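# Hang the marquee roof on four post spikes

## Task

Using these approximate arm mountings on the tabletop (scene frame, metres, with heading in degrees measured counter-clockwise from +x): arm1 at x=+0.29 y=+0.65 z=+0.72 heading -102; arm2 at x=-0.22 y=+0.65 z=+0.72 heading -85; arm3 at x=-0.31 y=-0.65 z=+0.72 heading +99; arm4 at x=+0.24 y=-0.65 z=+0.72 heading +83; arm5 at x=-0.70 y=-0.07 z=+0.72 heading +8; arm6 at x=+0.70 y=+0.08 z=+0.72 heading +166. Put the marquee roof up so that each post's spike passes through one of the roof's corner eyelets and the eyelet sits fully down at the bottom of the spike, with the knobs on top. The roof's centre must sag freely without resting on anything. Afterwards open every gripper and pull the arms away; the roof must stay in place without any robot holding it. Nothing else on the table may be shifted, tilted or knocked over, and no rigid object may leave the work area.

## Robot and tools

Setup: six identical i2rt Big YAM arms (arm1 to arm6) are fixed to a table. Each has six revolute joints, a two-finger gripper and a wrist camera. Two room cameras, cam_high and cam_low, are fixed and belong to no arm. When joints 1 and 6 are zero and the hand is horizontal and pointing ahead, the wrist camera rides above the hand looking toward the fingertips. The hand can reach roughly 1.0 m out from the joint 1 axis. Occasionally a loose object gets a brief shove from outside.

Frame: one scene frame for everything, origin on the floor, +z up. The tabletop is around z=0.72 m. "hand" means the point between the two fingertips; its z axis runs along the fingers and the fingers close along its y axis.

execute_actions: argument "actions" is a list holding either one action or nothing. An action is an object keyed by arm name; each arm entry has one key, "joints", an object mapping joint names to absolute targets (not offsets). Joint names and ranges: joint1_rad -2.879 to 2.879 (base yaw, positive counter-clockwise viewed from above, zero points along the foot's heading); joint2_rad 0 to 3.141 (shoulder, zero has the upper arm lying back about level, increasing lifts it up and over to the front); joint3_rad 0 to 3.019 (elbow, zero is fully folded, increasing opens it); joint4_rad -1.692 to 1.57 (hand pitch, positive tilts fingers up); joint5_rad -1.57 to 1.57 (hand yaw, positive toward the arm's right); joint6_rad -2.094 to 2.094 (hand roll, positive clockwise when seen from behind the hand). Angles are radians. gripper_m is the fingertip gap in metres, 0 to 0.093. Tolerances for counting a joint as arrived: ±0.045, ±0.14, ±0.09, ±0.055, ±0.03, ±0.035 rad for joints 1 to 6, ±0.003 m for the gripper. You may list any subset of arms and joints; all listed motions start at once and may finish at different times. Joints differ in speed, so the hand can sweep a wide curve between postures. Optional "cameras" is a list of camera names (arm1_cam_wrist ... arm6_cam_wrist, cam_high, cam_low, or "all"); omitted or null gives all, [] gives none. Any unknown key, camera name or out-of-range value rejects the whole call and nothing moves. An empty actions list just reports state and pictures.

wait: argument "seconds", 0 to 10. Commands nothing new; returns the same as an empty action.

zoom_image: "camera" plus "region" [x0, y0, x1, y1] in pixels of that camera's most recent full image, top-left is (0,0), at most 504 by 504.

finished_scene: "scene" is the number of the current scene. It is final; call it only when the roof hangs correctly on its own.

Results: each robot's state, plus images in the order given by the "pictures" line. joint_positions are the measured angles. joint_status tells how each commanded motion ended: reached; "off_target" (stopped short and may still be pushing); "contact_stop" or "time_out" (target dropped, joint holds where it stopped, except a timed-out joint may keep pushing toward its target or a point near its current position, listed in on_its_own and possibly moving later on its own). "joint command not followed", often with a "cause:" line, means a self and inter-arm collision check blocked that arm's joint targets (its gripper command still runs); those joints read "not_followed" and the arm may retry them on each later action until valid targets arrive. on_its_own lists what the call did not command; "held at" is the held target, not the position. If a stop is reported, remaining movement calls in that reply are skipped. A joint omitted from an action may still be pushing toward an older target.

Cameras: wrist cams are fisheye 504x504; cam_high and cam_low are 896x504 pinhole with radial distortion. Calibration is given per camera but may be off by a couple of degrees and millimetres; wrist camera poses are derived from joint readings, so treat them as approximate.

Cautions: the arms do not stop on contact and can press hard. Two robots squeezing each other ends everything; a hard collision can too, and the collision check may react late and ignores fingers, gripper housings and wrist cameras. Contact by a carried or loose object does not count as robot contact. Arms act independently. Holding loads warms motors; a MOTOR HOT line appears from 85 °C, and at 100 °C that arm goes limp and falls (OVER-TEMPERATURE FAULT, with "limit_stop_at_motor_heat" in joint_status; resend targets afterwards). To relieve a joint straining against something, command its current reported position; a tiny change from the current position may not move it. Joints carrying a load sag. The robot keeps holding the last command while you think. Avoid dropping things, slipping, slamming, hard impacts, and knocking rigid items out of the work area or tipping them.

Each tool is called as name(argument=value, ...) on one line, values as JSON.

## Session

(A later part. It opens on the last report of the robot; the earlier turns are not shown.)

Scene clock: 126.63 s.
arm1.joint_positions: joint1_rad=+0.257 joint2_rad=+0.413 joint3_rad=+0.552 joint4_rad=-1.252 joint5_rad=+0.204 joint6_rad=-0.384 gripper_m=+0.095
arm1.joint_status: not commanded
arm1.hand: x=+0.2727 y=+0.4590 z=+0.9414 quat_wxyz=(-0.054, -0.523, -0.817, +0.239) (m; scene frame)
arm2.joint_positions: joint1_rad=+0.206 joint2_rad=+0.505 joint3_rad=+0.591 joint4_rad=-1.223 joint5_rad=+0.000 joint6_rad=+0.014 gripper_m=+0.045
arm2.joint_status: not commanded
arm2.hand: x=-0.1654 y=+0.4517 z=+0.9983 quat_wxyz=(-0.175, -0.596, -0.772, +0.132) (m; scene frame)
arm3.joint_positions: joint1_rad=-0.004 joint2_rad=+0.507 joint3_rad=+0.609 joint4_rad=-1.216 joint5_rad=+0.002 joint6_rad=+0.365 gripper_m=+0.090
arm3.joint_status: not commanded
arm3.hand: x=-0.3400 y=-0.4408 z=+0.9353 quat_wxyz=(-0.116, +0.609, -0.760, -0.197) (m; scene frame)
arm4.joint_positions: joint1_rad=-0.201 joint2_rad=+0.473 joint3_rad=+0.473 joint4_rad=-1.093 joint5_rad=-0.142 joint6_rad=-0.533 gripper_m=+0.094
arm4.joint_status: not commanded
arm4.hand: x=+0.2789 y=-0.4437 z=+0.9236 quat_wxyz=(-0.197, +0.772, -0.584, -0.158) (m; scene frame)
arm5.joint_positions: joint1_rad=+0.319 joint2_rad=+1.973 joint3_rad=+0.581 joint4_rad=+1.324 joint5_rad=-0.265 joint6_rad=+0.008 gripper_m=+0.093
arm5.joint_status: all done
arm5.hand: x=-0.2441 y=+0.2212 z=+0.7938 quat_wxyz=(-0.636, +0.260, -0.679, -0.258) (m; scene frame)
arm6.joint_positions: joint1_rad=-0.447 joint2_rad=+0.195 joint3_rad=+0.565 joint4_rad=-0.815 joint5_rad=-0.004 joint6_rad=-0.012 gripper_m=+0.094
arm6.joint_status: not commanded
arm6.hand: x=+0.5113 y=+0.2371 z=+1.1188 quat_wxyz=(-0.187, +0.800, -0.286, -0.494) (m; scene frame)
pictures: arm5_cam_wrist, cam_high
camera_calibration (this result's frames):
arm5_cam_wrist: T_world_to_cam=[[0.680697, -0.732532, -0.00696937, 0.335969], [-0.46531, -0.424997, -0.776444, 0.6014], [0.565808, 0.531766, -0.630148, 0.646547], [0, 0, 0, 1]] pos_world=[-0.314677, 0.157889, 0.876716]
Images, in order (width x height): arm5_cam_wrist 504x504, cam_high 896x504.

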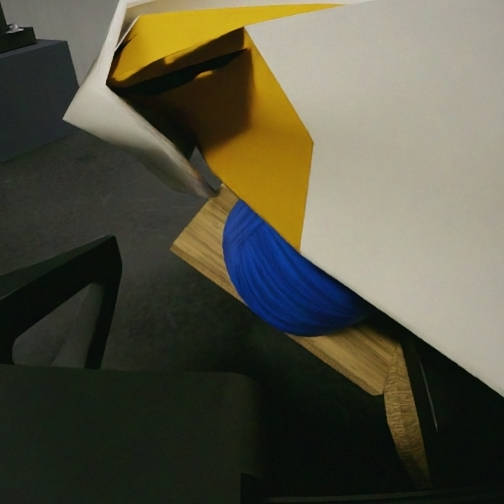

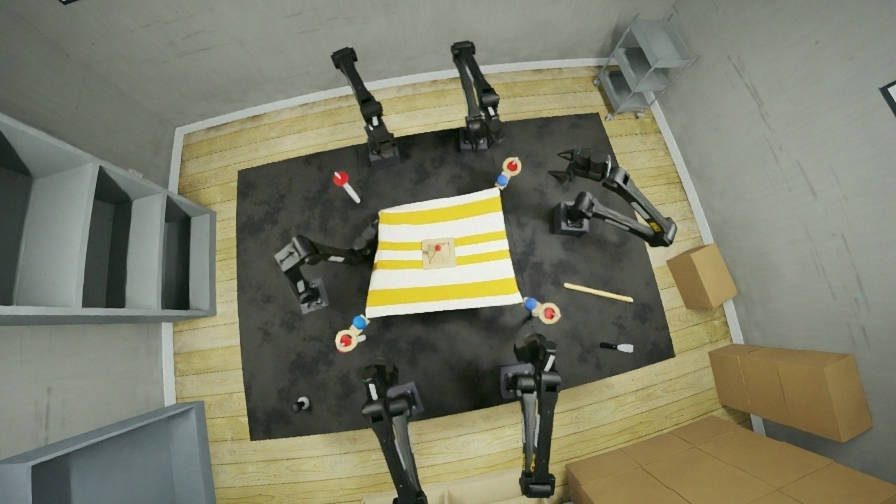

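execute_actions(actions=[{"arm5":{"joints":{"gripper_m":0.02}}}], cameras=[])

execute_actions(actions=[{"arm5":{"joints":{"joint1_rad":0.6,"joint2_rad":1.45,"joint3_rad":0.95,"joint4_rad":0.5,"joint5_rad":0.0}}}], cameras=["arm5_cam_wrist","cam_high","cam_low"])

Scene clock: 127.90 s.
arm1.joint_positions: joint1_rad=+0.257 joint2_rad=+0.413 joint3_rad=+0.552 joint4_rad=-1.252 joint5_rad=+0.204 joint6_rad=-0.384 gripper_m=+0.095
arm1.joint_status: not commanded
arm1.hand: x=+0.2727 y=+0.4590 z=+0.9414 quat_wxyz=(-0.054, -0.523, -0.817, +0.239) (m; scene frame)
arm2.joint_positions: joint1_rad=+0.206 joint2_rad=+0.505 joint3_rad=+0.591 joint4_rad=-1.223 joint5_rad=+0.000 joint6_rad=+0.014 gripper_m=+0.045
arm2.joint_status: not commanded
arm2.hand: x=-0.1654 y=+0.4517 z=+0.9983 quat_wxyz=(-0.175, -0.596, -0.772, +0.132) (m; scene frame)
arm3.joint_positions: joint1_rad=-0.004 joint2_rad=+0.507 joint3_rad=+0.609 joint4_rad=-1.216 joint5_rad=+0.002 joint6_rad=+0.365 gripper_m=+0.090
arm3.joint_status: not commanded
arm3.hand: x=-0.3400 y=-0.4408 z=+0.9353 quat_wxyz=(-0.116, +0.609, -0.760, -0.197) (m; scene frame)
arm4.joint_positions: joint1_rad=-0.201 joint2_rad=+0.473 joint3_rad=+0.473 joint4_rad=-1.093 joint5_rad=-0.142 joint6_rad=-0.533 gripper_m=+0.094
arm4.joint_status: not commanded
arm4.hand: x=+0.2789 y=-0.4437 z=+0.9236 quat_wxyz=(-0.197, +0.772, -0.584, -0.158) (m; scene frame)
arm5.joint_positions: joint1_rad=+0.319 joint2_rad=+1.972 joint3_rad=+0.581 joint4_rad=+1.325 joint5_rad=-0.265 joint6_rad=+0.007 gripper_m=+0.054
arm5.joint_status: gripper_m off_target (ended at +0.054, target +0.020)
arm5.hand: x=-0.2438 y=+0.2213 z=+0.7944 quat_wxyz=(-0.637, +0.260, -0.678, -0.258) (m; scene frame)
arm6.joint_positions: joint1_rad=-0.447 joint2_rad=+0.195 joint3_rad=+0.565 joint4_rad=-0.815 joint5_rad=-0.004 joint6_rad=-0.012 gripper_m=+0.094
arm6.joint_status: not commanded
arm6.hand: x=+0.5113 y=+0.2371 z=+1.1188 quat_wxyz=(-0.187, +0.800, -0.286, -0.494) (m; scene frame)
pictures: none
No camera images: the call's "cameras" was empty. Leave "cameras" out to get every camera's image.

Scene clock: 130.77 s.
arm1.joint_positions: joint1_rad=+0.257 joint2_rad=+0.413 joint3_rad=+0.552 joint4_rad=-1.252 joint5_rad=+0.204 joint6_rad=-0.384 gripper_m=+0.095
arm1.joint_status: not commanded
arm1.hand: x=+0.2727 y=+0.4590 z=+0.9414 quat_wxyz=(-0.054, -0.523, -0.817, +0.239) (m; scene frame)
arm2.joint_positions: joint1_rad=+0.206 joint2_rad=+0.505 joint3_rad=+0.591 joint4_rad=-1.223 joint5_rad=+0.000 joint6_rad=+0.014 gripper_m=+0.045
arm2.joint_status: not commanded
arm2.hand: x=-0.1654 y=+0.4517 z=+0.9983 quat_wxyz=(-0.175, -0.596, -0.772, +0.132) (m; scene frame)
arm3.joint_positions: joint1_rad=-0.004 joint2_rad=+0.507 joint3_rad=+0.609 joint4_rad=-1.216 joint5_rad=+0.002 joint6_rad=+0.365 gripper_m=+0.090
arm3.joint_status: not commanded
arm3.hand: x=-0.3400 y=-0.4408 z=+0.9353 quat_wxyz=(-0.116, +0.609, -0.760, -0.197) (m; scene frame)
arm4.joint_positions: joint1_rad=-0.201 joint2_rad=+0.473 joint3_rad=+0.473 joint4_rad=-1.093 joint5_rad=-0.142 joint6_rad=-0.533 gripper_m=+0.094
arm4.joint_status: not commanded
arm4.hand: x=+0.2789 y=-0.4437 z=+0.9236 quat_wxyz=(-0.197, +0.772, -0.584, -0.158) (m; scene frame)
arm5.joint_positions: joint1_rad=+0.533 joint2_rad=+1.460 joint3_rad=+0.887 joint4_rad=+0.490 joint5_rad=+0.043 joint6_rad=+0.059 gripper_m=+0.054
arm5.joint_status: joint1_rad time_out (moved +0.214 of +0.281); joint5_rad time_out (moved +0.308 of +0.265); the others done
arm5.on_its_own: joint1_rad reads +0.533 and still pushes toward +0.600 since a time_out; joint5_rad reads +0.043 and still pushes toward +0.000 since a time_out
arm5.hand: x=-0.2291 y=+0.3187 z=+1.0207 quat_wxyz=(-0.639, +0.219, -0.699, -0.236) (m; scene frame)
arm6.joint_positions: joint1_rad=-0.447 joint2_rad=+0.195 joint3_rad=+0.565 joint4_rad=-0.815 joint5_rad=-0.004 joint6_rad=-0.012 gripper_m=+0.094
arm6.joint_status: not commanded
arm6.hand: x=+0.5113 y=+0.2371 z=+1.1188 quat_wxyz=(-0.187, +0.800, -0.286, -0.494) (m; scene frame)
pictures: arm5_cam_wrist, cam_high, cam_low
camera_calibration (this result's frames):
arm5_cam_wrist: T_world_to_cam=[[0.606808, -0.79399, -0.0369272, 0.432028], [-0.528143, -0.368044, -0.76525, 0.781966], [0.59401, 0.483863, -0.642673, 0.763678], [0, 0, 0, 1]] pos_world=[-0.3028, 0.261308, 1.10515]
Images, in order (width x height): arm5_cam_wrist 504x504, cam_high 896x504, cam_low 896x504.

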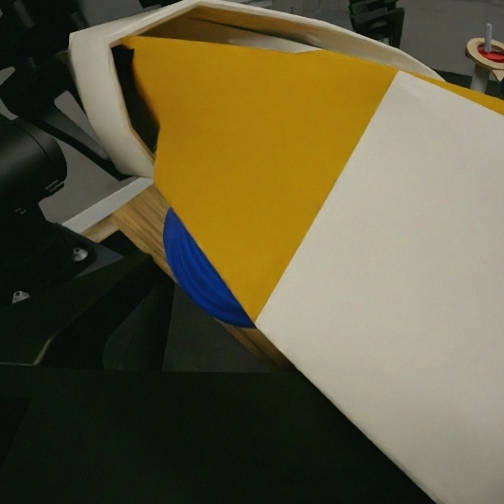

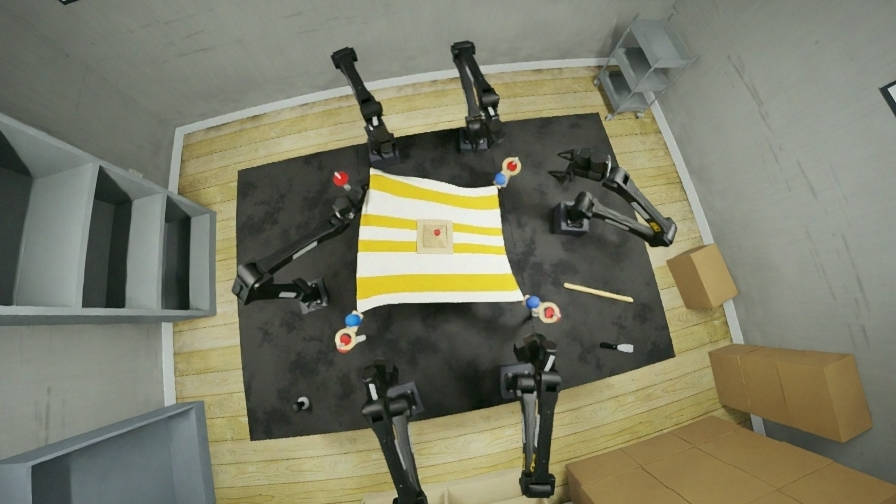

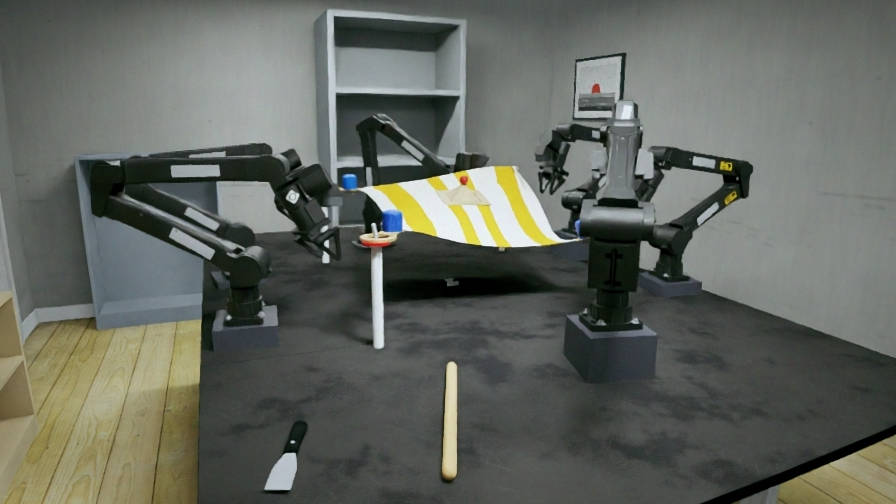

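execute_actions(actions=[{"arm5":{"joints":{"joint1_rad":0.75,"joint5_rad":1.1,"joint2_rad":1.5}}}], cameras=["cam_high","cam_low"])

Scene clock: 133.03 s.
arm1.joint_positions: joint1_rad=+0.257 joint2_rad=+0.413 joint3_rad=+0.552 joint4_rad=-1.252 joint5_rad=+0.204 joint6_rad=-0.384 gripper_m=+0.095
arm1.joint_status: not commanded
arm1.hand: x=+0.2727 y=+0.4590 z=+0.9414 quat_wxyz=(-0.054, -0.523, -0.817, +0.239) (m; scene frame)
arm2.joint_positions: joint1_rad=+0.206 joint2_rad=+0.505 joint3_rad=+0.591 joint4_rad=-1.223 joint5_rad=+0.000 joint6_rad=+0.014 gripper_m=+0.045
arm2.joint_status: not commanded
arm2.hand: x=-0.1654 y=+0.4517 z=+0.9983 quat_wxyz=(-0.175, -0.596, -0.772, +0.132) (m; scene frame)
arm3.joint_positions: joint1_rad=-0.004 joint2_rad=+0.507 joint3_rad=+0.609 joint4_rad=-1.216 joint5_rad=+0.002 joint6_rad=+0.365 gripper_m=+0.090
arm3.joint_status: not commanded
arm3.hand: x=-0.3400 y=-0.4408 z=+0.9353 quat_wxyz=(-0.116, +0.609, -0.760, -0.197) (m; scene frame)
arm4.joint_positions: joint1_rad=-0.201 joint2_rad=+0.473 joint3_rad=+0.473 joint4_rad=-1.093 joint5_rad=-0.142 joint6_rad=-0.533 gripper_m=+0.094
arm4.joint_status: not commanded
arm4.hand: x=+0.2789 y=-0.4437 z=+0.9236 quat_wxyz=(-0.197, +0.772, -0.584, -0.158) (m; scene frame)
arm5.joint_positions: joint1_rad=+0.718 joint2_rad=+1.503 joint3_rad=+0.887 joint4_rad=+0.490 joint5_rad=+1.114 joint6_rad=+0.018 gripper_m=+0.054
arm5.joint_status: all done
arm5.hand: x=-0.2511 y=+0.2371 z=+1.0071 quat_wxyz=(-0.682, -0.051, -0.721, +0.111) (m; scene frame)
arm6.joint_positions: joint1_rad=-0.447 joint2_rad=+0.195 joint3_rad=+0.565 joint4_rad=-0.815 joint5_rad=-0.004 joint6_rad=-0.012 gripper_m=+0.094
arm6.joint_status: not commanded
arm6.hand: x=+0.5113 y=+0.2371 z=+1.1188 quat_wxyz=(-0.187, +0.800, -0.286, -0.494) (m; scene frame)
pictures: cam_high, cam_low
Images, in order (width x height): cam_high 896x504, cam_low 896x504.

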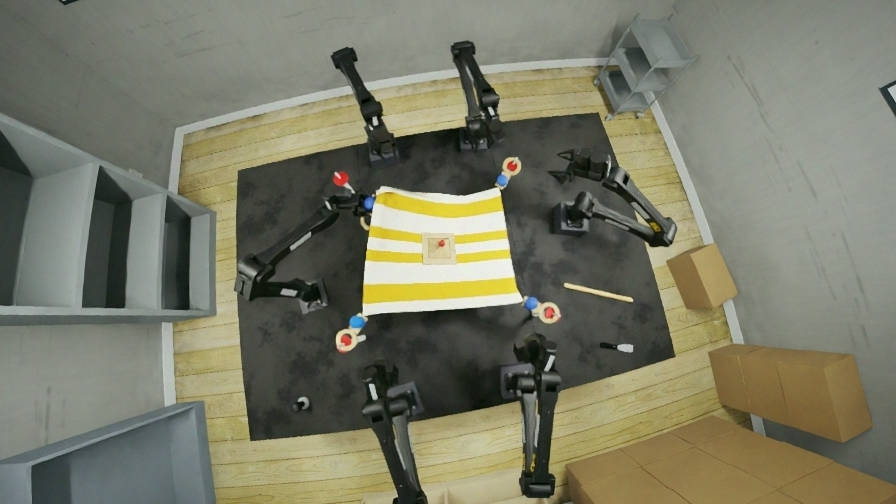

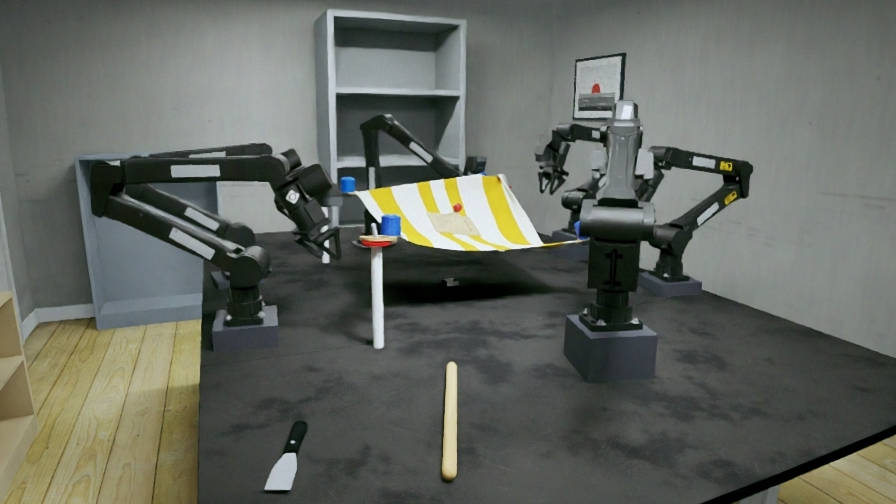

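execute_actions(actions=[{"arm5":{"joints":{"joint1_rad":0.85,"joint2_rad":1.45,"joint3_rad":1.0,"joint4_rad":0.40,"joint5_rad":1.3}}}], cameras=["cam_high","arm5_cam_wrist"])

Scene clock: 135.00 s.
arm1.joint_positions: joint1_rad=+0.257 joint2_rad=+0.413 joint3_rad=+0.552 joint4_rad=-1.252 joint5_rad=+0.204 joint6_rad=-0.384 gripper_m=+0.095
arm1.joint_status: not commanded
arm1.hand: x=+0.2727 y=+0.4590 z=+0.9414 quat_wxyz=(-0.054, -0.523, -0.817, +0.239) (m; scene frame)
arm2.joint_positions: joint1_rad=+0.206 joint2_rad=+0.505 joint3_rad=+0.591 joint4_rad=-1.223 joint5_rad=+0.000 joint6_rad=+0.014 gripper_m=+0.045
arm2.joint_status: not commanded
arm2.hand: x=-0.1654 y=+0.4517 z=+0.9983 quat_wxyz=(-0.175, -0.596, -0.772, +0.132) (m; scene frame)
arm3.joint_positions: joint1_rad=-0.004 joint2_rad=+0.507 joint3_rad=+0.609 joint4_rad=-1.216 joint5_rad=+0.002 joint6_rad=+0.365 gripper_m=+0.090
arm3.joint_status: not commanded
arm3.hand: x=-0.3400 y=-0.4408 z=+0.9353 quat_wxyz=(-0.116, +0.609, -0.760, -0.197) (m; scene frame)
arm4.joint_positions: joint1_rad=-0.201 joint2_rad=+0.473 joint3_rad=+0.473 joint4_rad=-1.093 joint5_rad=-0.142 joint6_rad=-0.533 gripper_m=+0.094
arm4.joint_status: not commanded
arm4.hand: x=+0.2789 y=-0.4437 z=+0.9236 quat_wxyz=(-0.197, +0.772, -0.584, -0.158) (m; scene frame)
arm5.joint_positions: joint1_rad=+0.828 joint2_rad=+1.470 joint3_rad=+0.917 joint4_rad=+0.400 joint5_rad=+1.318 joint6_rad=+0.016 gripper_m=+0.054
arm5.joint_status: all done
arm5.hand: x=-0.2954 y=+0.2513 z=+1.0286 quat_wxyz=(-0.679, -0.071, -0.714, +0.156) (m; scene frame)
arm6.joint_positions: joint1_rad=-0.447 joint2_rad=+0.195 joint3_rad=+0.565 joint4_rad=-0.815 joint5_rad=-0.004 joint6_rad=-0.012 gripper_m=+0.094
arm6.joint_status: not commanded
arm6.hand: x=+0.5113 y=+0.2371 z=+1.1188 quat_wxyz=(-0.187, +0.800, -0.286, -0.494) (m; scene frame)
pictures: arm5_cam_wrist, cam_high
camera_calibration (this result's frames):
arm5_cam_wrist: T_world_to_cam=[[-0.314086, -0.938937, 0.140526, 0.000943126], [-0.61223, 0.0871831, -0.785858, 0.610138], [0.72562, -0.332861, -0.602228, 1.0433], [0, 0, 0, 1]] pos_world=[-0.3832, 0.294967, 1.10766]
Images, in order (width x height): arm5_cam_wrist 504x504, cam_high 896x504.

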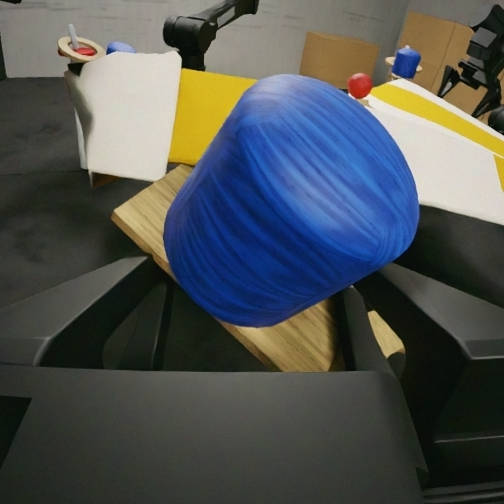

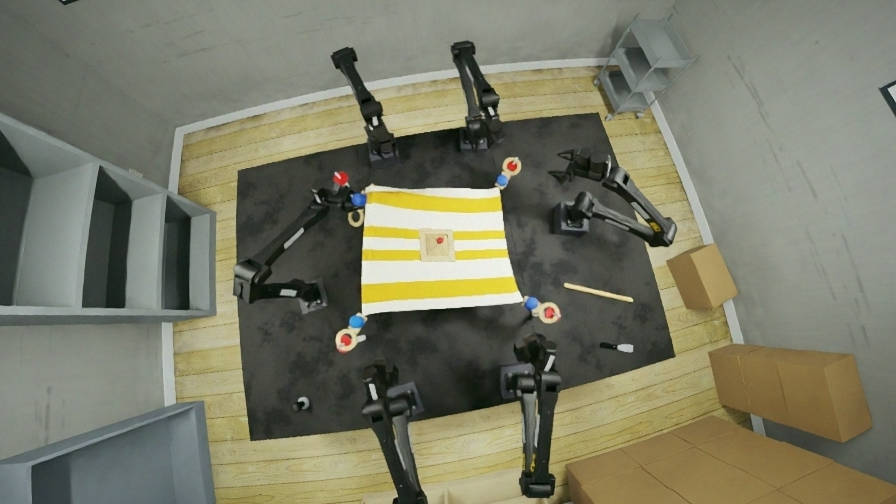

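execute_actions(actions=[{"arm5":{"joints":{"joint1_rad":1.0,"joint2_rad":1.4,"joint3_rad":1.1,"joint4_rad":0.35,"joint5_rad":1.5}}}], cameras=["cam_high","cam_low","arm2_cam_wrist"])

zoom_image(camera="cam_high", region=[260,120,460,260])

Scene clock: 136.37 s.
arm1.joint_positions: joint1_rad=+0.257 joint2_rad=+0.413 joint3_rad=+0.552 joint4_rad=-1.252 joint5_rad=+0.204 joint6_rad=-0.384 gripper_m=+0.095
arm1.joint_status: not commanded
arm1.hand: x=+0.2727 y=+0.4590 z=+0.9414 quat_wxyz=(-0.054, -0.523, -0.817, +0.239) (m; scene frame)
arm2.joint_positions: joint1_rad=+0.206 joint2_rad=+0.505 joint3_rad=+0.591 joint4_rad=-1.223 joint5_rad=+0.000 joint6_rad=+0.014 gripper_m=+0.045
arm2.joint_status: not commanded
arm2.hand: x=-0.1654 y=+0.4517 z=+0.9983 quat_wxyz=(-0.175, -0.596, -0.772, +0.132) (m; scene frame)
arm3.joint_positions: joint1_rad=-0.004 joint2_rad=+0.507 joint3_rad=+0.609 joint4_rad=-1.216 joint5_rad=+0.002 joint6_rad=+0.365 gripper_m=+0.090
arm3.joint_status: not commanded
arm3.hand: x=-0.3400 y=-0.4408 z=+0.9353 quat_wxyz=(-0.116, +0.609, -0.760, -0.197) (m; scene frame)
arm4.joint_positions: joint1_rad=-0.201 joint2_rad=+0.473 joint3_rad=+0.473 joint4_rad=-1.093 joint5_rad=-0.142 joint6_rad=-0.533 gripper_m=+0.094
arm4.joint_status: not commanded
arm4.hand: x=+0.2789 y=-0.4437 z=+0.9236 quat_wxyz=(-0.197, +0.772, -0.584, -0.158) (m; scene frame)
arm5.joint_positions: joint1_rad=+0.980 joint2_rad=+1.411 joint3_rad=+1.030 joint4_rad=+0.350 joint5_rad=+1.516 joint6_rad=+0.011 gripper_m=+0.042
arm5.joint_status: all done
arm5.on_its_own: gripper_m moved -0.012 toward your old target +0.020
arm5.hand: x=-0.3554 y=+0.2839 z=+1.1030 quat_wxyz=(-0.697, -0.124, -0.693, +0.136) (m; scene frame)
arm6.joint_positions: joint1_rad=-0.447 joint2_rad=+0.195 joint3_rad=+0.565 joint4_rad=-0.815 joint5_rad=-0.004 joint6_rad=-0.012 gripper_m=+0.094
arm6.joint_status: not commanded
arm6.hand: x=+0.5113 y=+0.2371 z=+1.1188 quat_wxyz=(-0.187, +0.800, -0.286, -0.494) (m; scene frame)
pictures: arm2_cam_wrist, cam_high, cam_low
camera_calibration (this result's frames):
arm2_cam_wrist: T_world_to_cam=[[-0.962076, -0.272108, -0.0191568, -0.0149562], [-0.271174, 0.946431, 0.17531, -0.636003], [-0.0295728, 0.173856, -0.984327, 1.01681], [0, 0, 0, 1]] pos_world=[-0.156787, 0.421085, 1.11208]
Images, in order (width x height): arm2_cam_wrist 504x504, cam_high 896x504, cam_low 896x504.

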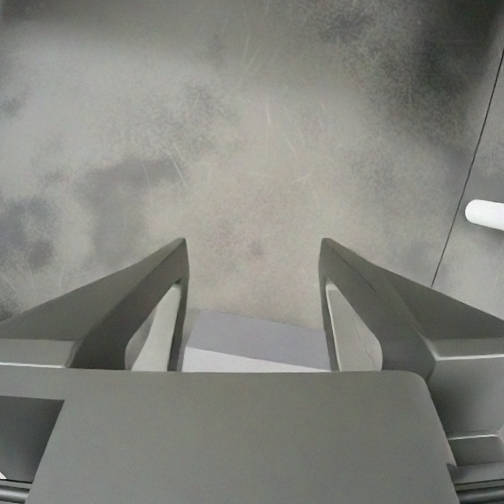

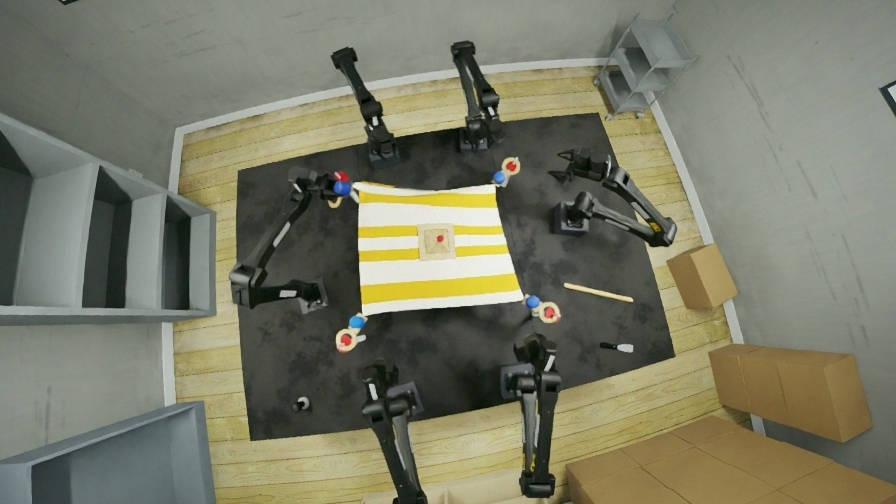

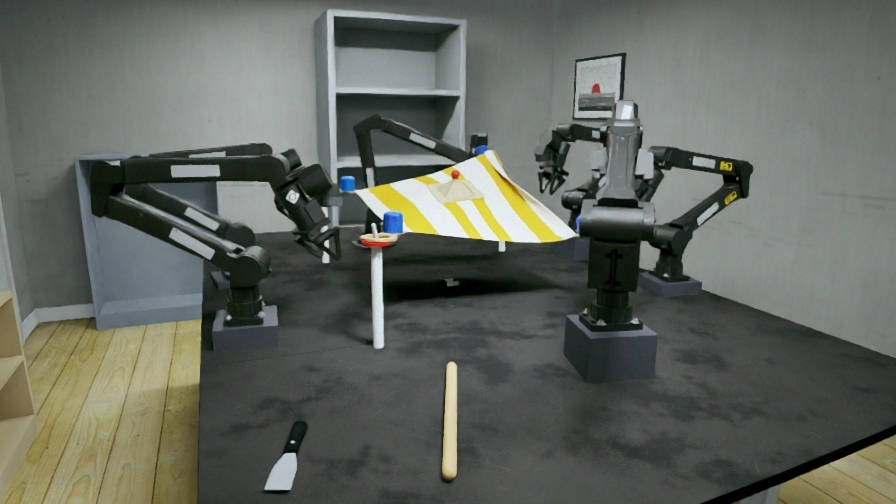

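Region (260, 120, 460, 260) of cam_high's 896x504 image, scaled by 2.520, with more detail than that image has; it fills the top 353 rows of this view, and the rest is white.

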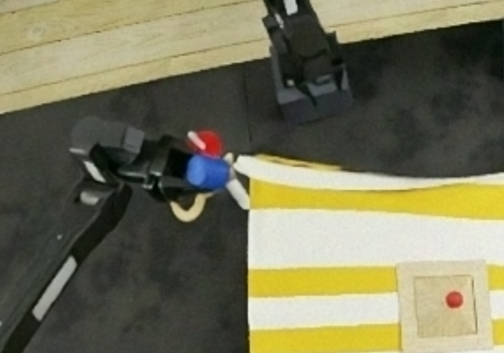

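execute_actions(actions=[{"arm2":{"joints":{"joint1_rad":-0.45,"joint2_rad":1.0,"joint3_rad":1.2,"joint4_rad":-1.5,"joint6_rad":0.0,"gripper_m":0.093}}}], cameras=["arm5_cam_wrist","cam_low","arm2_cam_wrist"])

Scene clock: 137.90 s.
arm1.joint_positions: joint1_rad=+0.257 joint2_rad=+0.413 joint3_rad=+0.552 joint4_rad=-1.252 joint5_rad=+0.204 joint6_rad=-0.384 gripper_m=+0.095
arm1.joint_status: not commanded
arm1.hand: x=+0.2727 y=+0.4590 z=+0.9414 quat_wxyz=(-0.054, -0.523, -0.817, +0.239) (m; scene frame)
arm2.joint_positions: joint1_rad=-0.446 joint2_rad=+1.000 joint3_rad=+1.152 joint4_rad=-1.483 joint5_rad=-0.001 joint6_rad=+0.013 gripper_m=+0.093
arm2.joint_status: all done
arm2.hand: x=-0.3360 y=+0.3647 z=+1.1206 quat_wxyz=(-0.071, -0.826, -0.551, +0.100) (m; scene frame)
arm3.joint_positions: joint1_rad=-0.004 joint2_rad=+0.507 joint3_rad=+0.609 joint4_rad=-1.216 joint5_rad=+0.002 joint6_rad=+0.365 gripper_m=+0.090
arm3.joint_status: not commanded
arm3.hand: x=-0.3400 y=-0.4408 z=+0.9353 quat_wxyz=(-0.116, +0.609, -0.760, -0.197) (m; scene frame)
arm4.joint_positions: joint1_rad=-0.201 joint2_rad=+0.473 joint3_rad=+0.473 joint4_rad=-1.093 joint5_rad=-0.142 joint6_rad=-0.533 gripper_m=+0.094
arm4.joint_status: not commanded
arm4.hand: x=+0.2789 y=-0.4437 z=+0.9236 quat_wxyz=(-0.197, +0.772, -0.584, -0.158) (m; scene frame)
arm5.joint_positions: joint1_rad=+0.980 joint2_rad=+1.411 joint3_rad=+1.030 joint4_rad=+0.350 joint5_rad=+1.516 joint6_rad=+0.011 gripper_m=+0.042
arm5.joint_status: not commanded
arm5.hand: x=-0.3554 y=+0.2839 z=+1.1030 quat_wxyz=(-0.697, -0.124, -0.693, +0.136) (m; scene frame)
arm6.joint_positions: joint1_rad=-0.447 joint2_rad=+0.195 joint3_rad=+0.565 joint4_rad=-0.815 joint5_rad=-0.004 joint6_rad=-0.012 gripper_m=+0.094
arm6.joint_status: not commanded
arm6.hand: x=+0.5113 y=+0.2371 z=+1.1188 quat_wxyz=(-0.187, +0.800, -0.286, -0.494) (m; scene frame)
pictures: arm2_cam_wrist, arm5_cam_wrist, cam_low
camera_calibration (this result's frames):
arm2_cam_wrist: T_world_to_cam=[[-0.928979, 0.369232, -0.0257963, -0.415792], [0.335412, 0.869261, 0.363159, -0.599907], [0.156514, 0.328714, -0.93137, 1.09396], [0, 0, 0, 1]] pos_world=[-0.356264, 0.3154, 1.22601]
arm5_cam_wrist: T_world_to_cam=[[-0.362397, -0.931596, 0.0282428, 0.106815], [-0.547833, 0.1884, -0.815098, 0.655383], [0.754021, -0.310861, -0.578634, 1.12035], [0, 0, 0, 1]] pos_world=[-0.447017, 0.324308, 1.17946]
Images, in order (width x height): arm2_cam_wrist 504x504, arm5_cam_wrist 504x504, cam_low 896x504.

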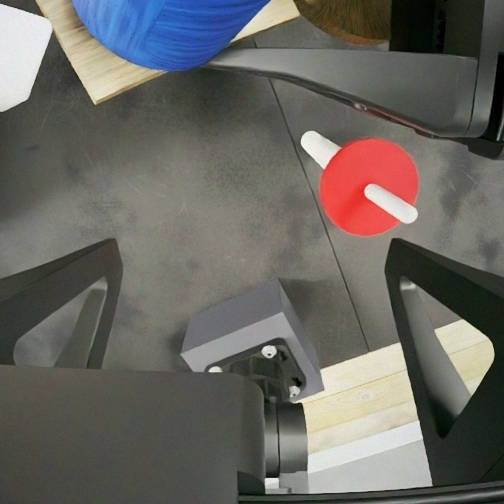

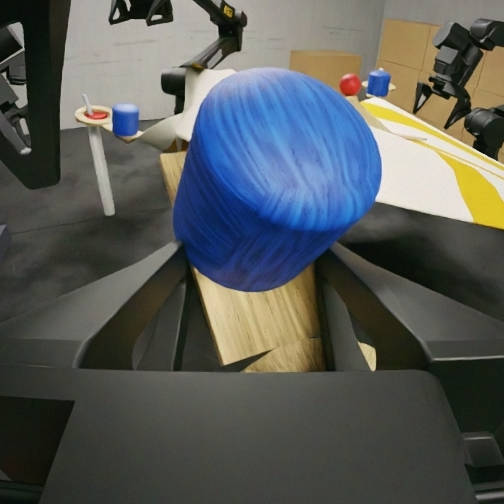

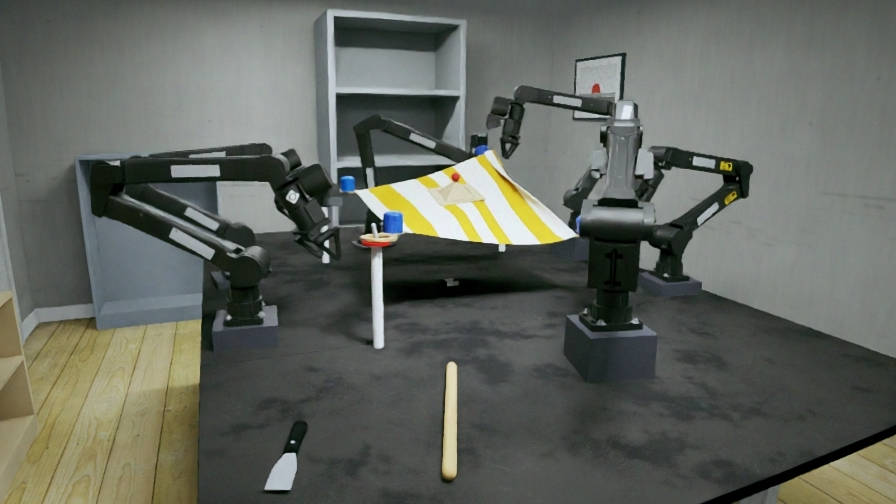

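execute_actions(actions=[{"arm2":{"joints":{"joint1_rad":-0.345,"joint2_rad":1.2,"joint3_rad":1.57,"joint4_rad":-1.69}}}], cameras=["cam_high","arm2_cam_wrist"])

Scene clock: 139.50 s.
arm1.joint_positions: joint1_rad=+0.257 joint2_rad=+0.413 joint3_rad=+0.552 joint4_rad=-1.252 joint5_rad=+0.204 joint6_rad=-0.384 gripper_m=+0.095
arm1.joint_status: not commanded
arm1.hand: x=+0.2727 y=+0.4590 z=+0.9414 quat_wxyz=(-0.054, -0.523, -0.817, +0.239) (m; scene frame)
arm2.joint_positions: joint1_rad=-0.347 joint2_rad=+1.200 joint3_rad=+1.529 joint4_rad=-1.666 joint5_rad=+0.000 joint6_rad=+0.013 gripper_m=+0.093
arm2.joint_status: all done
joint sent to its limit — the command would take arm2.joint4_rad past its lower limit, so that joint was sent only as far as its limit.
arm2.hand: x=-0.3228 y=+0.3016 z=+1.2088 quat_wxyz=(-0.074, -0.798, -0.591, +0.095) (m; scene frame)
arm3.joint_positions: joint1_rad=-0.004 joint2_rad=+0.507 joint3_rad=+0.609 joint4_rad=-1.216 joint5_rad=+0.002 joint6_rad=+0.365 gripper_m=+0.090
arm3.joint_status: not commanded
arm3.hand: x=-0.3400 y=-0.4408 z=+0.9353 quat_wxyz=(-0.116, +0.609, -0.760, -0.197) (m; scene frame)
arm4.joint_positions: joint1_rad=-0.201 joint2_rad=+0.473 joint3_rad=+0.473 joint4_rad=-1.093 joint5_rad=-0.142 joint6_rad=-0.533 gripper_m=+0.094
arm4.joint_status: not commanded
arm4.hand: x=+0.2789 y=-0.4437 z=+0.9236 quat_wxyz=(-0.197, +0.772, -0.584, -0.158) (m; scene frame)
arm5.joint_positions: joint1_rad=+0.980 joint2_rad=+1.411 joint3_rad=+1.030 joint4_rad=+0.350 joint5_rad=+1.516 joint6_rad=+0.011 gripper_m=+0.042
arm5.joint_status: not commanded
arm5.hand: x=-0.3554 y=+0.2839 z=+1.1030 quat_wxyz=(-0.697, -0.124, -0.693, +0.136) (m; scene frame)
arm6.joint_positions: joint1_rad=-0.447 joint2_rad=+0.195 joint3_rad=+0.565 joint4_rad=-0.815 joint5_rad=-0.004 joint6_rad=-0.012 gripper_m=+0.094
arm6.joint_status: not commanded
arm6.hand: x=+0.5113 y=+0.2371 z=+1.1188 quat_wxyz=(-0.187, +0.800, -0.286, -0.494) (m; scene frame)
pictures: arm2_cam_wrist, cam_high
camera_calibration (this result's frames):
arm2_cam_wrist: T_world_to_cam=[[-0.960845, 0.275985, -0.0246953, -0.361439], [0.24806, 0.896475, 0.367151, -0.622784], [0.123467, 0.346649, -0.929834, 1.17686], [0, 0, 0, 1]] pos_world=[-0.338102, 0.250104, 1.31402]
Images, in order (width x height): arm2_cam_wrist 504x504, cam_high 896x504.

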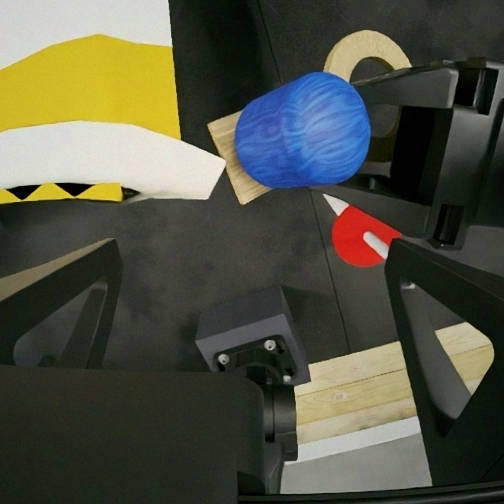

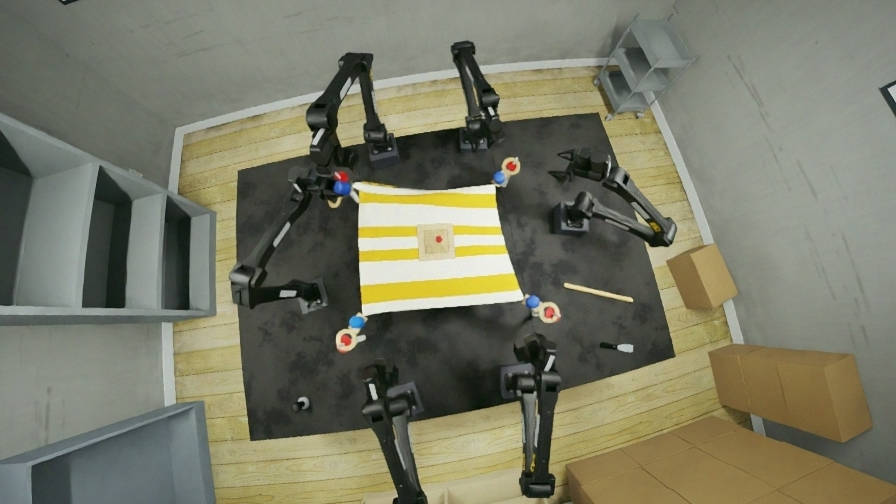

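execute_actions(actions=[{"arm2":{"joints":{"joint1_rad":-0.40,"joint2_rad":1.32,"joint3_rad":1.57}}}], cameras=["cam_low","arm2_cam_wrist"])

Scene clock: 140.90 s.
arm1.joint_positions: joint1_rad=+0.257 joint2_rad=+0.413 joint3_rad=+0.552 joint4_rad=-1.252 joint5_rad=+0.204 joint6_rad=-0.384 gripper_m=+0.095
arm1.joint_status: not commanded
arm1.hand: x=+0.2727 y=+0.4590 z=+0.9414 quat_wxyz=(-0.054, -0.523, -0.817, +0.239) (m; scene frame)
arm2.joint_positions: joint1_rad=-0.396 joint2_rad=+1.330 joint3_rad=+1.532 joint4_rad=-1.668 joint5_rad=+0.000 joint6_rad=+0.013 gripper_m=+0.093
arm2.joint_status: all done
arm2.hand: x=-0.3500 y=+0.2772 z=+1.1630 quat_wxyz=(-0.034, -0.817, -0.575, +0.044) (m; scene frame)
arm3.joint_positions: joint1_rad=-0.004 joint2_rad=+0.507 joint3_rad=+0.609 joint4_rad=-1.216 joint5_rad=+0.002 joint6_rad=+0.365 gripper_m=+0.090
arm3.joint_status: not commanded
arm3.hand: x=-0.3400 y=-0.4408 z=+0.9353 quat_wxyz=(-0.116, +0.609, -0.760, -0.197) (m; scene frame)
arm4.joint_positions: joint1_rad=-0.201 joint2_rad=+0.473 joint3_rad=+0.473 joint4_rad=-1.093 joint5_rad=-0.142 joint6_rad=-0.533 gripper_m=+0.094
arm4.joint_status: not commanded
arm4.hand: x=+0.2789 y=-0.4437 z=+0.9236 quat_wxyz=(-0.197, +0.772, -0.584, -0.158) (m; scene frame)
arm5.joint_positions: joint1_rad=+0.980 joint2_rad=+1.411 joint3_rad=+1.030 joint4_rad=+0.350 joint5_rad=+1.516 joint6_rad=+0.011 gripper_m=+0.042
arm5.joint_status: not commanded
arm5.hand: x=-0.3554 y=+0.2839 z=+1.1030 quat_wxyz=(-0.697, -0.124, -0.693, +0.136) (m; scene frame)
arm6.joint_positions: joint1_rad=-0.447 joint2_rad=+0.195 joint3_rad=+0.565 joint4_rad=-0.815 joint5_rad=-0.004 joint6_rad=-0.012 gripper_m=+0.094
arm6.joint_status: not commanded
arm6.hand: x=+0.5113 y=+0.2371 z=+1.1188 quat_wxyz=(-0.187, +0.800, -0.286, -0.494) (m; scene frame)
pictures: arm2_cam_wrist, cam_low
camera_calibration (this result's frames):
arm2_cam_wrist: T_world_to_cam=[[-0.945281, 0.325276, -0.0252909, -0.38946], [0.272957, 0.830933, 0.484814, -0.687298], [0.178713, 0.451382, -0.874252, 1.07173], [0, 0, 0, 1]] pos_world=[-0.37208, 0.214018, 1.26033]
Images, in order (width x height): arm2_cam_wrist 504x504, cam_low 896x504.

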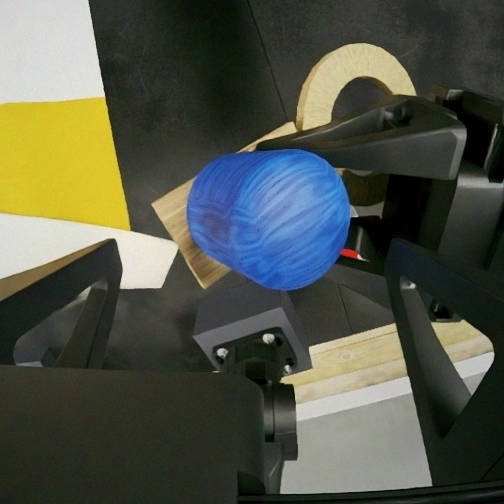

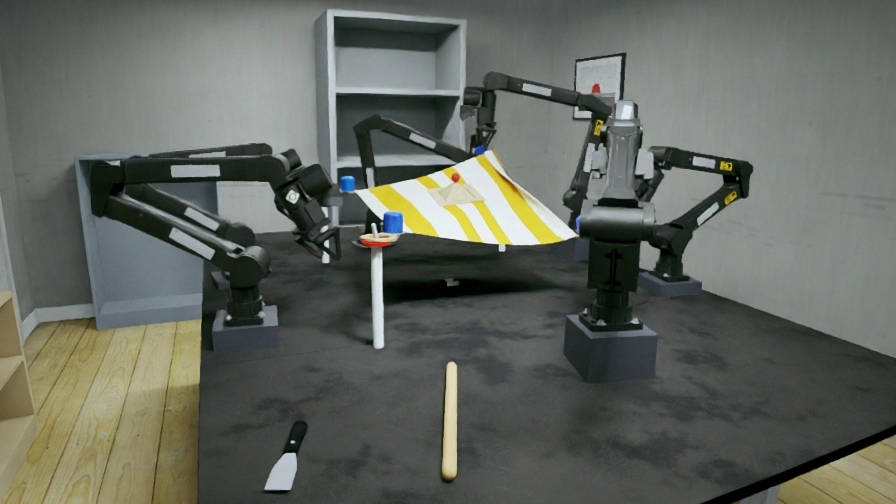

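execute_actions(actions=[{"arm2":{"joints":{"joint2_rad":1.35,"joint3_rad":1.49}}}], cameras=["cam_low","arm2_cam_wrist"])

zoom_image(camera="cam_low", region=[400,80,600,220])

Scene clock: 141.87 s.
arm1.joint_positions: joint1_rad=+0.257 joint2_rad=+0.413 joint3_rad=+0.552 joint4_rad=-1.252 joint5_rad=+0.204 joint6_rad=-0.384 gripper_m=+0.095
arm1.joint_status: not commanded
arm1.hand: x=+0.2727 y=+0.4590 z=+0.9414 quat_wxyz=(-0.054, -0.523, -0.817, +0.239) (m; scene frame)
arm2.joint_positions: joint1_rad=-0.396 joint2_rad=+1.342 joint3_rad=+1.487 joint4_rad=-1.668 joint5_rad=+0.000 joint6_rad=+0.013 gripper_m=+0.093
arm2.joint_status: all done
arm2.hand: x=-0.3481 y=+0.2824 z=+1.1410 quat_wxyz=(-0.018, -0.817, -0.575, +0.021) (m; scene frame)
arm3.joint_positions: joint1_rad=-0.004 joint2_rad=+0.507 joint3_rad=+0.609 joint4_rad=-1.216 joint5_rad=+0.002 joint6_rad=+0.365 gripper_m=+0.090
arm3.joint_status: not commanded
arm3.hand: x=-0.3400 y=-0.4408 z=+0.9353 quat_wxyz=(-0.116, +0.609, -0.760, -0.197) (m; scene frame)
arm4.joint_positions: joint1_rad=-0.201 joint2_rad=+0.473 joint3_rad=+0.473 joint4_rad=-1.093 joint5_rad=-0.142 joint6_rad=-0.533 gripper_m=+0.094
arm4.joint_status: not commanded
arm4.hand: x=+0.2789 y=-0.4437 z=+0.9236 quat_wxyz=(-0.197, +0.772, -0.584, -0.158) (m; scene frame)
arm5.joint_positions: joint1_rad=+0.980 joint2_rad=+1.411 joint3_rad=+1.030 joint4_rad=+0.350 joint5_rad=+1.516 joint6_rad=+0.009 gripper_m=+0.042
arm5.joint_status: not commanded
arm5.hand: x=-0.3554 y=+0.2839 z=+1.1030 quat_wxyz=(-0.697, -0.123, -0.693, +0.136) (m; scene frame)
arm6.joint_positions: joint1_rad=-0.447 joint2_rad=+0.195 joint3_rad=+0.565 joint4_rad=-0.815 joint5_rad=-0.004 joint6_rad=-0.012 gripper_m=+0.094
arm6.joint_status: not commanded
arm6.hand: x=+0.5113 y=+0.2371 z=+1.1188 quat_wxyz=(-0.187, +0.800, -0.286, -0.494) (m; scene frame)
pictures: arm2_cam_wrist, cam_low
camera_calibration (this result's frames):
arm2_cam_wrist: T_world_to_cam=[[-0.944875, 0.326454, -0.0252714, -0.390159], [0.26352, 0.803988, 0.533067, -0.73221], [0.19434, 0.497022, -0.845696, 1.00987], [0, 0, 0, 1]] pos_world=[-0.371957, 0.21413, 1.2345]
Images, in order (width x height): arm2_cam_wrist 504x504, cam_low 896x504.

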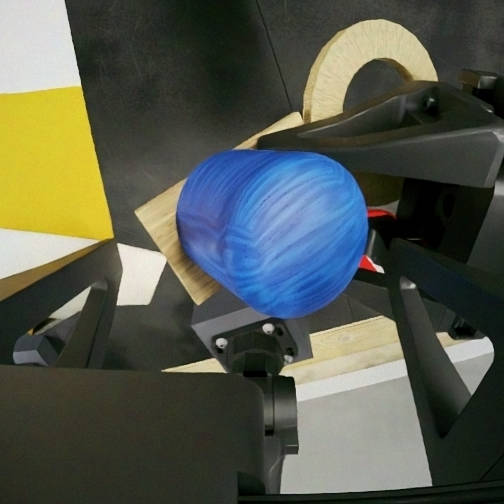

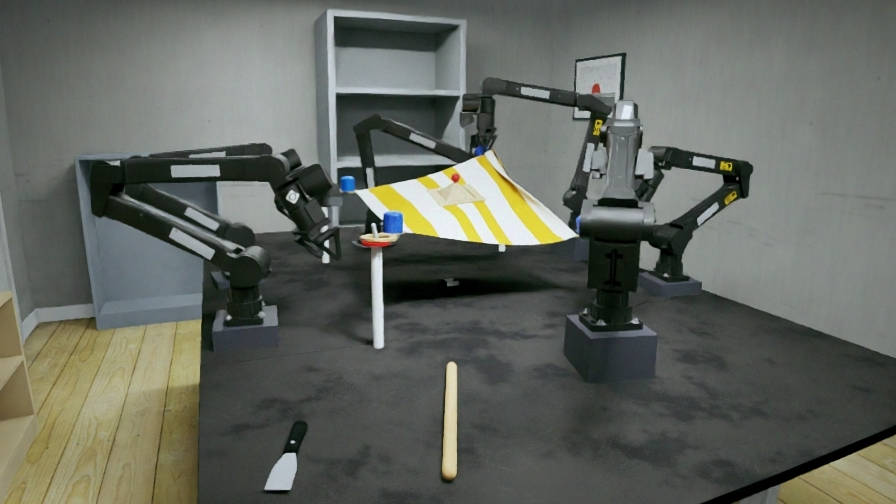

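Region (400, 80, 600, 220) of cam_low's 896x504 image, scaled by 2.520, with more detail than that image has; it fills the top 353 rows of this view, and the rest is white.

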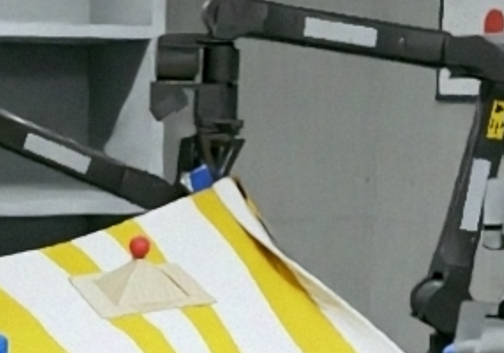

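execute_actions(actions=[{"arm2":{"joints":{"gripper_m":0.066}}}], cameras=[])

execute_actions(actions=[{"arm2":{"joints":{"joint3_rad":1.42,"joint4_rad":-1.64}}}], cameras=["arm2_cam_wrist"])

execute_actions(actions=[{"arm2":{"joints":{"gripper_m":0.02}}}], cameras=["arm2_cam_wrist"])

Scene clock: 142.63 s.
arm1.joint_positions: joint1_rad=+0.257 joint2_rad=+0.413 joint3_rad=+0.552 joint4_rad=-1.252 joint5_rad=+0.204 joint6_rad=-0.384 gripper_m=+0.095
arm1.joint_status: not commanded
arm1.hand: x=+0.2727 y=+0.4590 z=+0.9414 quat_wxyz=(-0.054, -0.523, -0.817, +0.239) (m; scene frame)
arm2.joint_positions: joint1_rad=-0.397 joint2_rad=+1.342 joint3_rad=+1.487 joint4_rad=-1.668 joint5_rad=+0.004 joint6_rad=+0.013 gripper_m=+0.066
arm2.joint_status: all done
arm2.hand: x=-0.3492 y=+0.2828 z=+1.1410 quat_wxyz=(-0.016, -0.818, -0.575, +0.023) (m; scene frame)
arm3.joint_positions: joint1_rad=-0.004 joint2_rad=+0.507 joint3_rad=+0.609 joint4_rad=-1.216 joint5_rad=+0.002 joint6_rad=+0.365 gripper_m=+0.090
arm3.joint_status: not commanded
arm3.hand: x=-0.3400 y=-0.4408 z=+0.9353 quat_wxyz=(-0.116, +0.609, -0.760, -0.197) (m; scene frame)
arm4.joint_positions: joint1_rad=-0.201 joint2_rad=+0.473 joint3_rad=+0.473 joint4_rad=-1.093 joint5_rad=-0.142 joint6_rad=-0.533 gripper_m=+0.094
arm4.joint_status: not commanded
arm4.hand: x=+0.2789 y=-0.4437 z=+0.9236 quat_wxyz=(-0.197, +0.772, -0.584, -0.158) (m; scene frame)
arm5.joint_positions: joint1_rad=+0.978 joint2_rad=+1.411 joint3_rad=+1.030 joint4_rad=+0.350 joint5_rad=+1.516 joint6_rad=+0.009 gripper_m=+0.042
arm5.joint_status: not commanded
arm5.hand: x=-0.3546 y=+0.2831 z=+1.1030 quat_wxyz=(-0.696, -0.124, -0.693, +0.137) (m; scene frame)
arm6.joint_positions: joint1_rad=-0.447 joint2_rad=+0.195 joint3_rad=+0.565 joint4_rad=-0.815 joint5_rad=-0.004 joint6_rad=-0.012 gripper_m=+0.094
arm6.joint_status: not commanded
arm6.hand: x=+0.5113 y=+0.2371 z=+1.1188 quat_wxyz=(-0.187, +0.800, -0.286, -0.494) (m; scene frame)
pictures: none
No camera images: the call's "cameras" was empty. Leave "cameras" out to get every camera's image.

Scene clock: 143.33 s.
arm1.joint_positions: joint1_rad=+0.257 joint2_rad=+0.413 joint3_rad=+0.552 joint4_rad=-1.252 joint5_rad=+0.204 joint6_rad=-0.384 gripper_m=+0.095
arm1.joint_status: not commanded
arm1.hand: x=+0.2727 y=+0.4590 z=+0.9414 quat_wxyz=(-0.054, -0.523, -0.817, +0.239) (m; scene frame)
arm2.joint_positions: joint1_rad=-0.397 joint2_rad=+1.339 joint3_rad=+1.439 joint4_rad=-1.657 joint5_rad=+0.000 joint6_rad=+0.013 gripper_m=+0.066
arm2.joint_status: all done
arm2.hand: x=-0.3462 y=+0.2894 z=+1.1233 quat_wxyz=(-0.007, -0.818, -0.575, +0.008) (m; scene frame)
arm3.joint_positions: joint1_rad=-0.004 joint2_rad=+0.507 joint3_rad=+0.609 joint4_rad=-1.216 joint5_rad=+0.002 joint6_rad=+0.365 gripper_m=+0.090
arm3.joint_status: not commanded
arm3.hand: x=-0.3400 y=-0.4408 z=+0.9353 quat_wxyz=(-0.116, +0.609, -0.760, -0.197) (m; scene frame)
arm4.joint_positions: joint1_rad=-0.201 joint2_rad=+0.473 joint3_rad=+0.473 joint4_rad=-1.093 joint5_rad=-0.142 joint6_rad=-0.533 gripper_m=+0.094
arm4.joint_status: not commanded
arm4.hand: x=+0.2789 y=-0.4437 z=+0.9236 quat_wxyz=(-0.197, +0.772, -0.584, -0.158) (m; scene frame)
arm5.joint_positions: joint1_rad=+0.978 joint2_rad=+1.430 joint3_rad=+1.030 joint4_rad=+0.341 joint5_rad=+1.515 joint6_rad=+0.006 gripper_m=+0.042
arm5.joint_status: not commanded
arm5.hand: x=-0.3525 y=+0.2872 z=+1.0939 quat_wxyz=(-0.694, -0.114, -0.696, +0.147) (m; scene frame)
arm6.joint_positions: joint1_rad=-0.447 joint2_rad=+0.195 joint3_rad=+0.565 joint4_rad=-0.815 joint5_rad=-0.004 joint6_rad=-0.012 gripper_m=+0.094
arm6.joint_status: not commanded
arm6.hand: x=+0.5113 y=+0.2371 z=+1.1188 quat_wxyz=(-0.187, +0.800, -0.286, -0.494) (m; scene frame)
pictures: arm2_cam_wrist
camera_calibration (this result's frames):
arm2_cam_wrist: T_world_to_cam=[[-0.944262, 0.328284, -0.0244704, -0.392348], [0.258556, 0.785602, 0.56212, -0.757973], [0.203759, 0.524461, -0.826694, 0.964979], [0, 0, 0, 1]] pos_world=[-0.371123, 0.218173, 1.21421]
Images, in order (width x height): arm2_cam_wrist 504x504.

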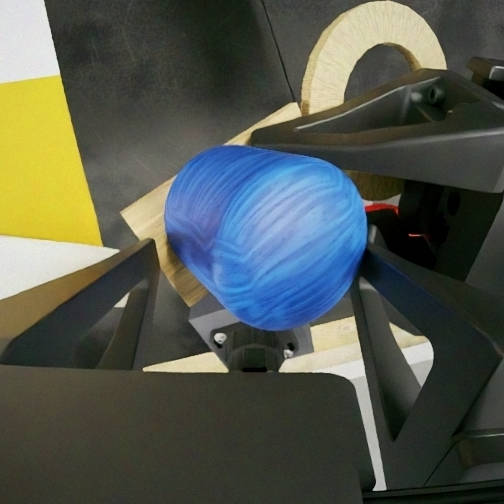

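Scene clock: 143.93 s.
arm1.joint_positions: joint1_rad=+0.257 joint2_rad=+0.413 joint3_rad=+0.552 joint4_rad=-1.252 joint5_rad=+0.204 joint6_rad=-0.384 gripper_m=+0.095
arm1.joint_status: not commanded
arm1.hand: x=+0.2727 y=+0.4590 z=+0.9414 quat_wxyz=(-0.054, -0.523, -0.817, +0.239) (m; scene frame)
arm2.joint_positions: joint1_rad=-0.399 joint2_rad=+1.339 joint3_rad=+1.438 joint4_rad=-1.654 joint5_rad=+0.005 joint6_rad=+0.013 gripper_m=+0.055
arm2.joint_status: gripper_m off_target (ended at +0.055, target +0.020)
arm2.hand: x=-0.3479 y=+0.2894 z=+1.1232 quat_wxyz=(-0.006, -0.819, -0.574, +0.010) (m; scene frame)
arm3.joint_positions: joint1_rad=-0.004 joint2_rad=+0.507 joint3_rad=+0.609 joint4_rad=-1.216 joint5_rad=+0.002 joint6_rad=+0.365 gripper_m=+0.090
arm3.joint_status: not commanded
arm3.hand: x=-0.3400 y=-0.4408 z=+0.9353 quat_wxyz=(-0.116, +0.609, -0.760, -0.197) (m; scene frame)
arm4.joint_positions: joint1_rad=-0.201 joint2_rad=+0.473 joint3_rad=+0.473 joint4_rad=-1.093 joint5_rad=-0.142 joint6_rad=-0.533 gripper_m=+0.094
arm4.joint_status: not commanded
arm4.hand: x=+0.2789 y=-0.4437 z=+0.9236 quat_wxyz=(-0.197, +0.772, -0.584, -0.158) (m; scene frame)
arm5.joint_positions: joint1_rad=+0.975 joint2_rad=+1.430 joint3_rad=+1.030 joint4_rad=+0.341 joint5_rad=+1.515 joint6_rad=+0.006 gripper_m=+0.042
arm5.joint_status: not commanded
arm5.hand: x=-0.3516 y=+0.2862 z=+1.0939 quat_wxyz=(-0.694, -0.114, -0.696, +0.148) (m; scene frame)
arm6.joint_positions: joint1_rad=-0.447 joint2_rad=+0.195 joint3_rad=+0.565 joint4_rad=-0.815 joint5_rad=-0.004 joint6_rad=-0.012 gripper_m=+0.094
arm6.joint_status: not commanded
arm6.hand: x=+0.5113 y=+0.2371 z=+1.1188 quat_wxyz=(-0.187, +0.800, -0.286, -0.494) (m; scene frame)
pictures: arm2_cam_wrist
camera_calibration (this result's frames):
arm2_cam_wrist: T_world_to_cam=[[-0.943581, 0.33052, -0.0202975, -0.399048], [0.263067, 0.78542, 0.560278, -0.753751], [0.201125, 0.523328, -0.828056, 0.966165], [0, 0, 0, 1]] pos_world=[-0.372567, 0.218284, 1.21425]
Images, in order (width x height): arm2_cam_wrist 504x504.

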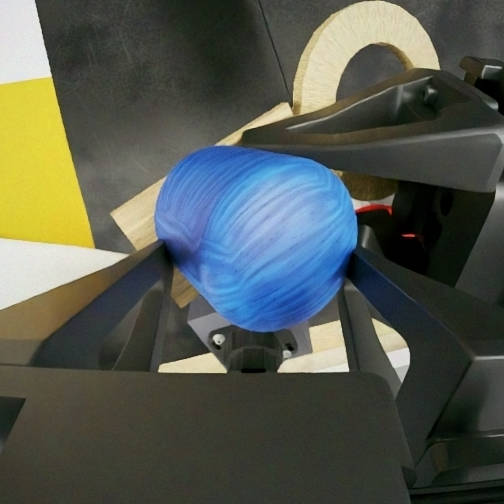

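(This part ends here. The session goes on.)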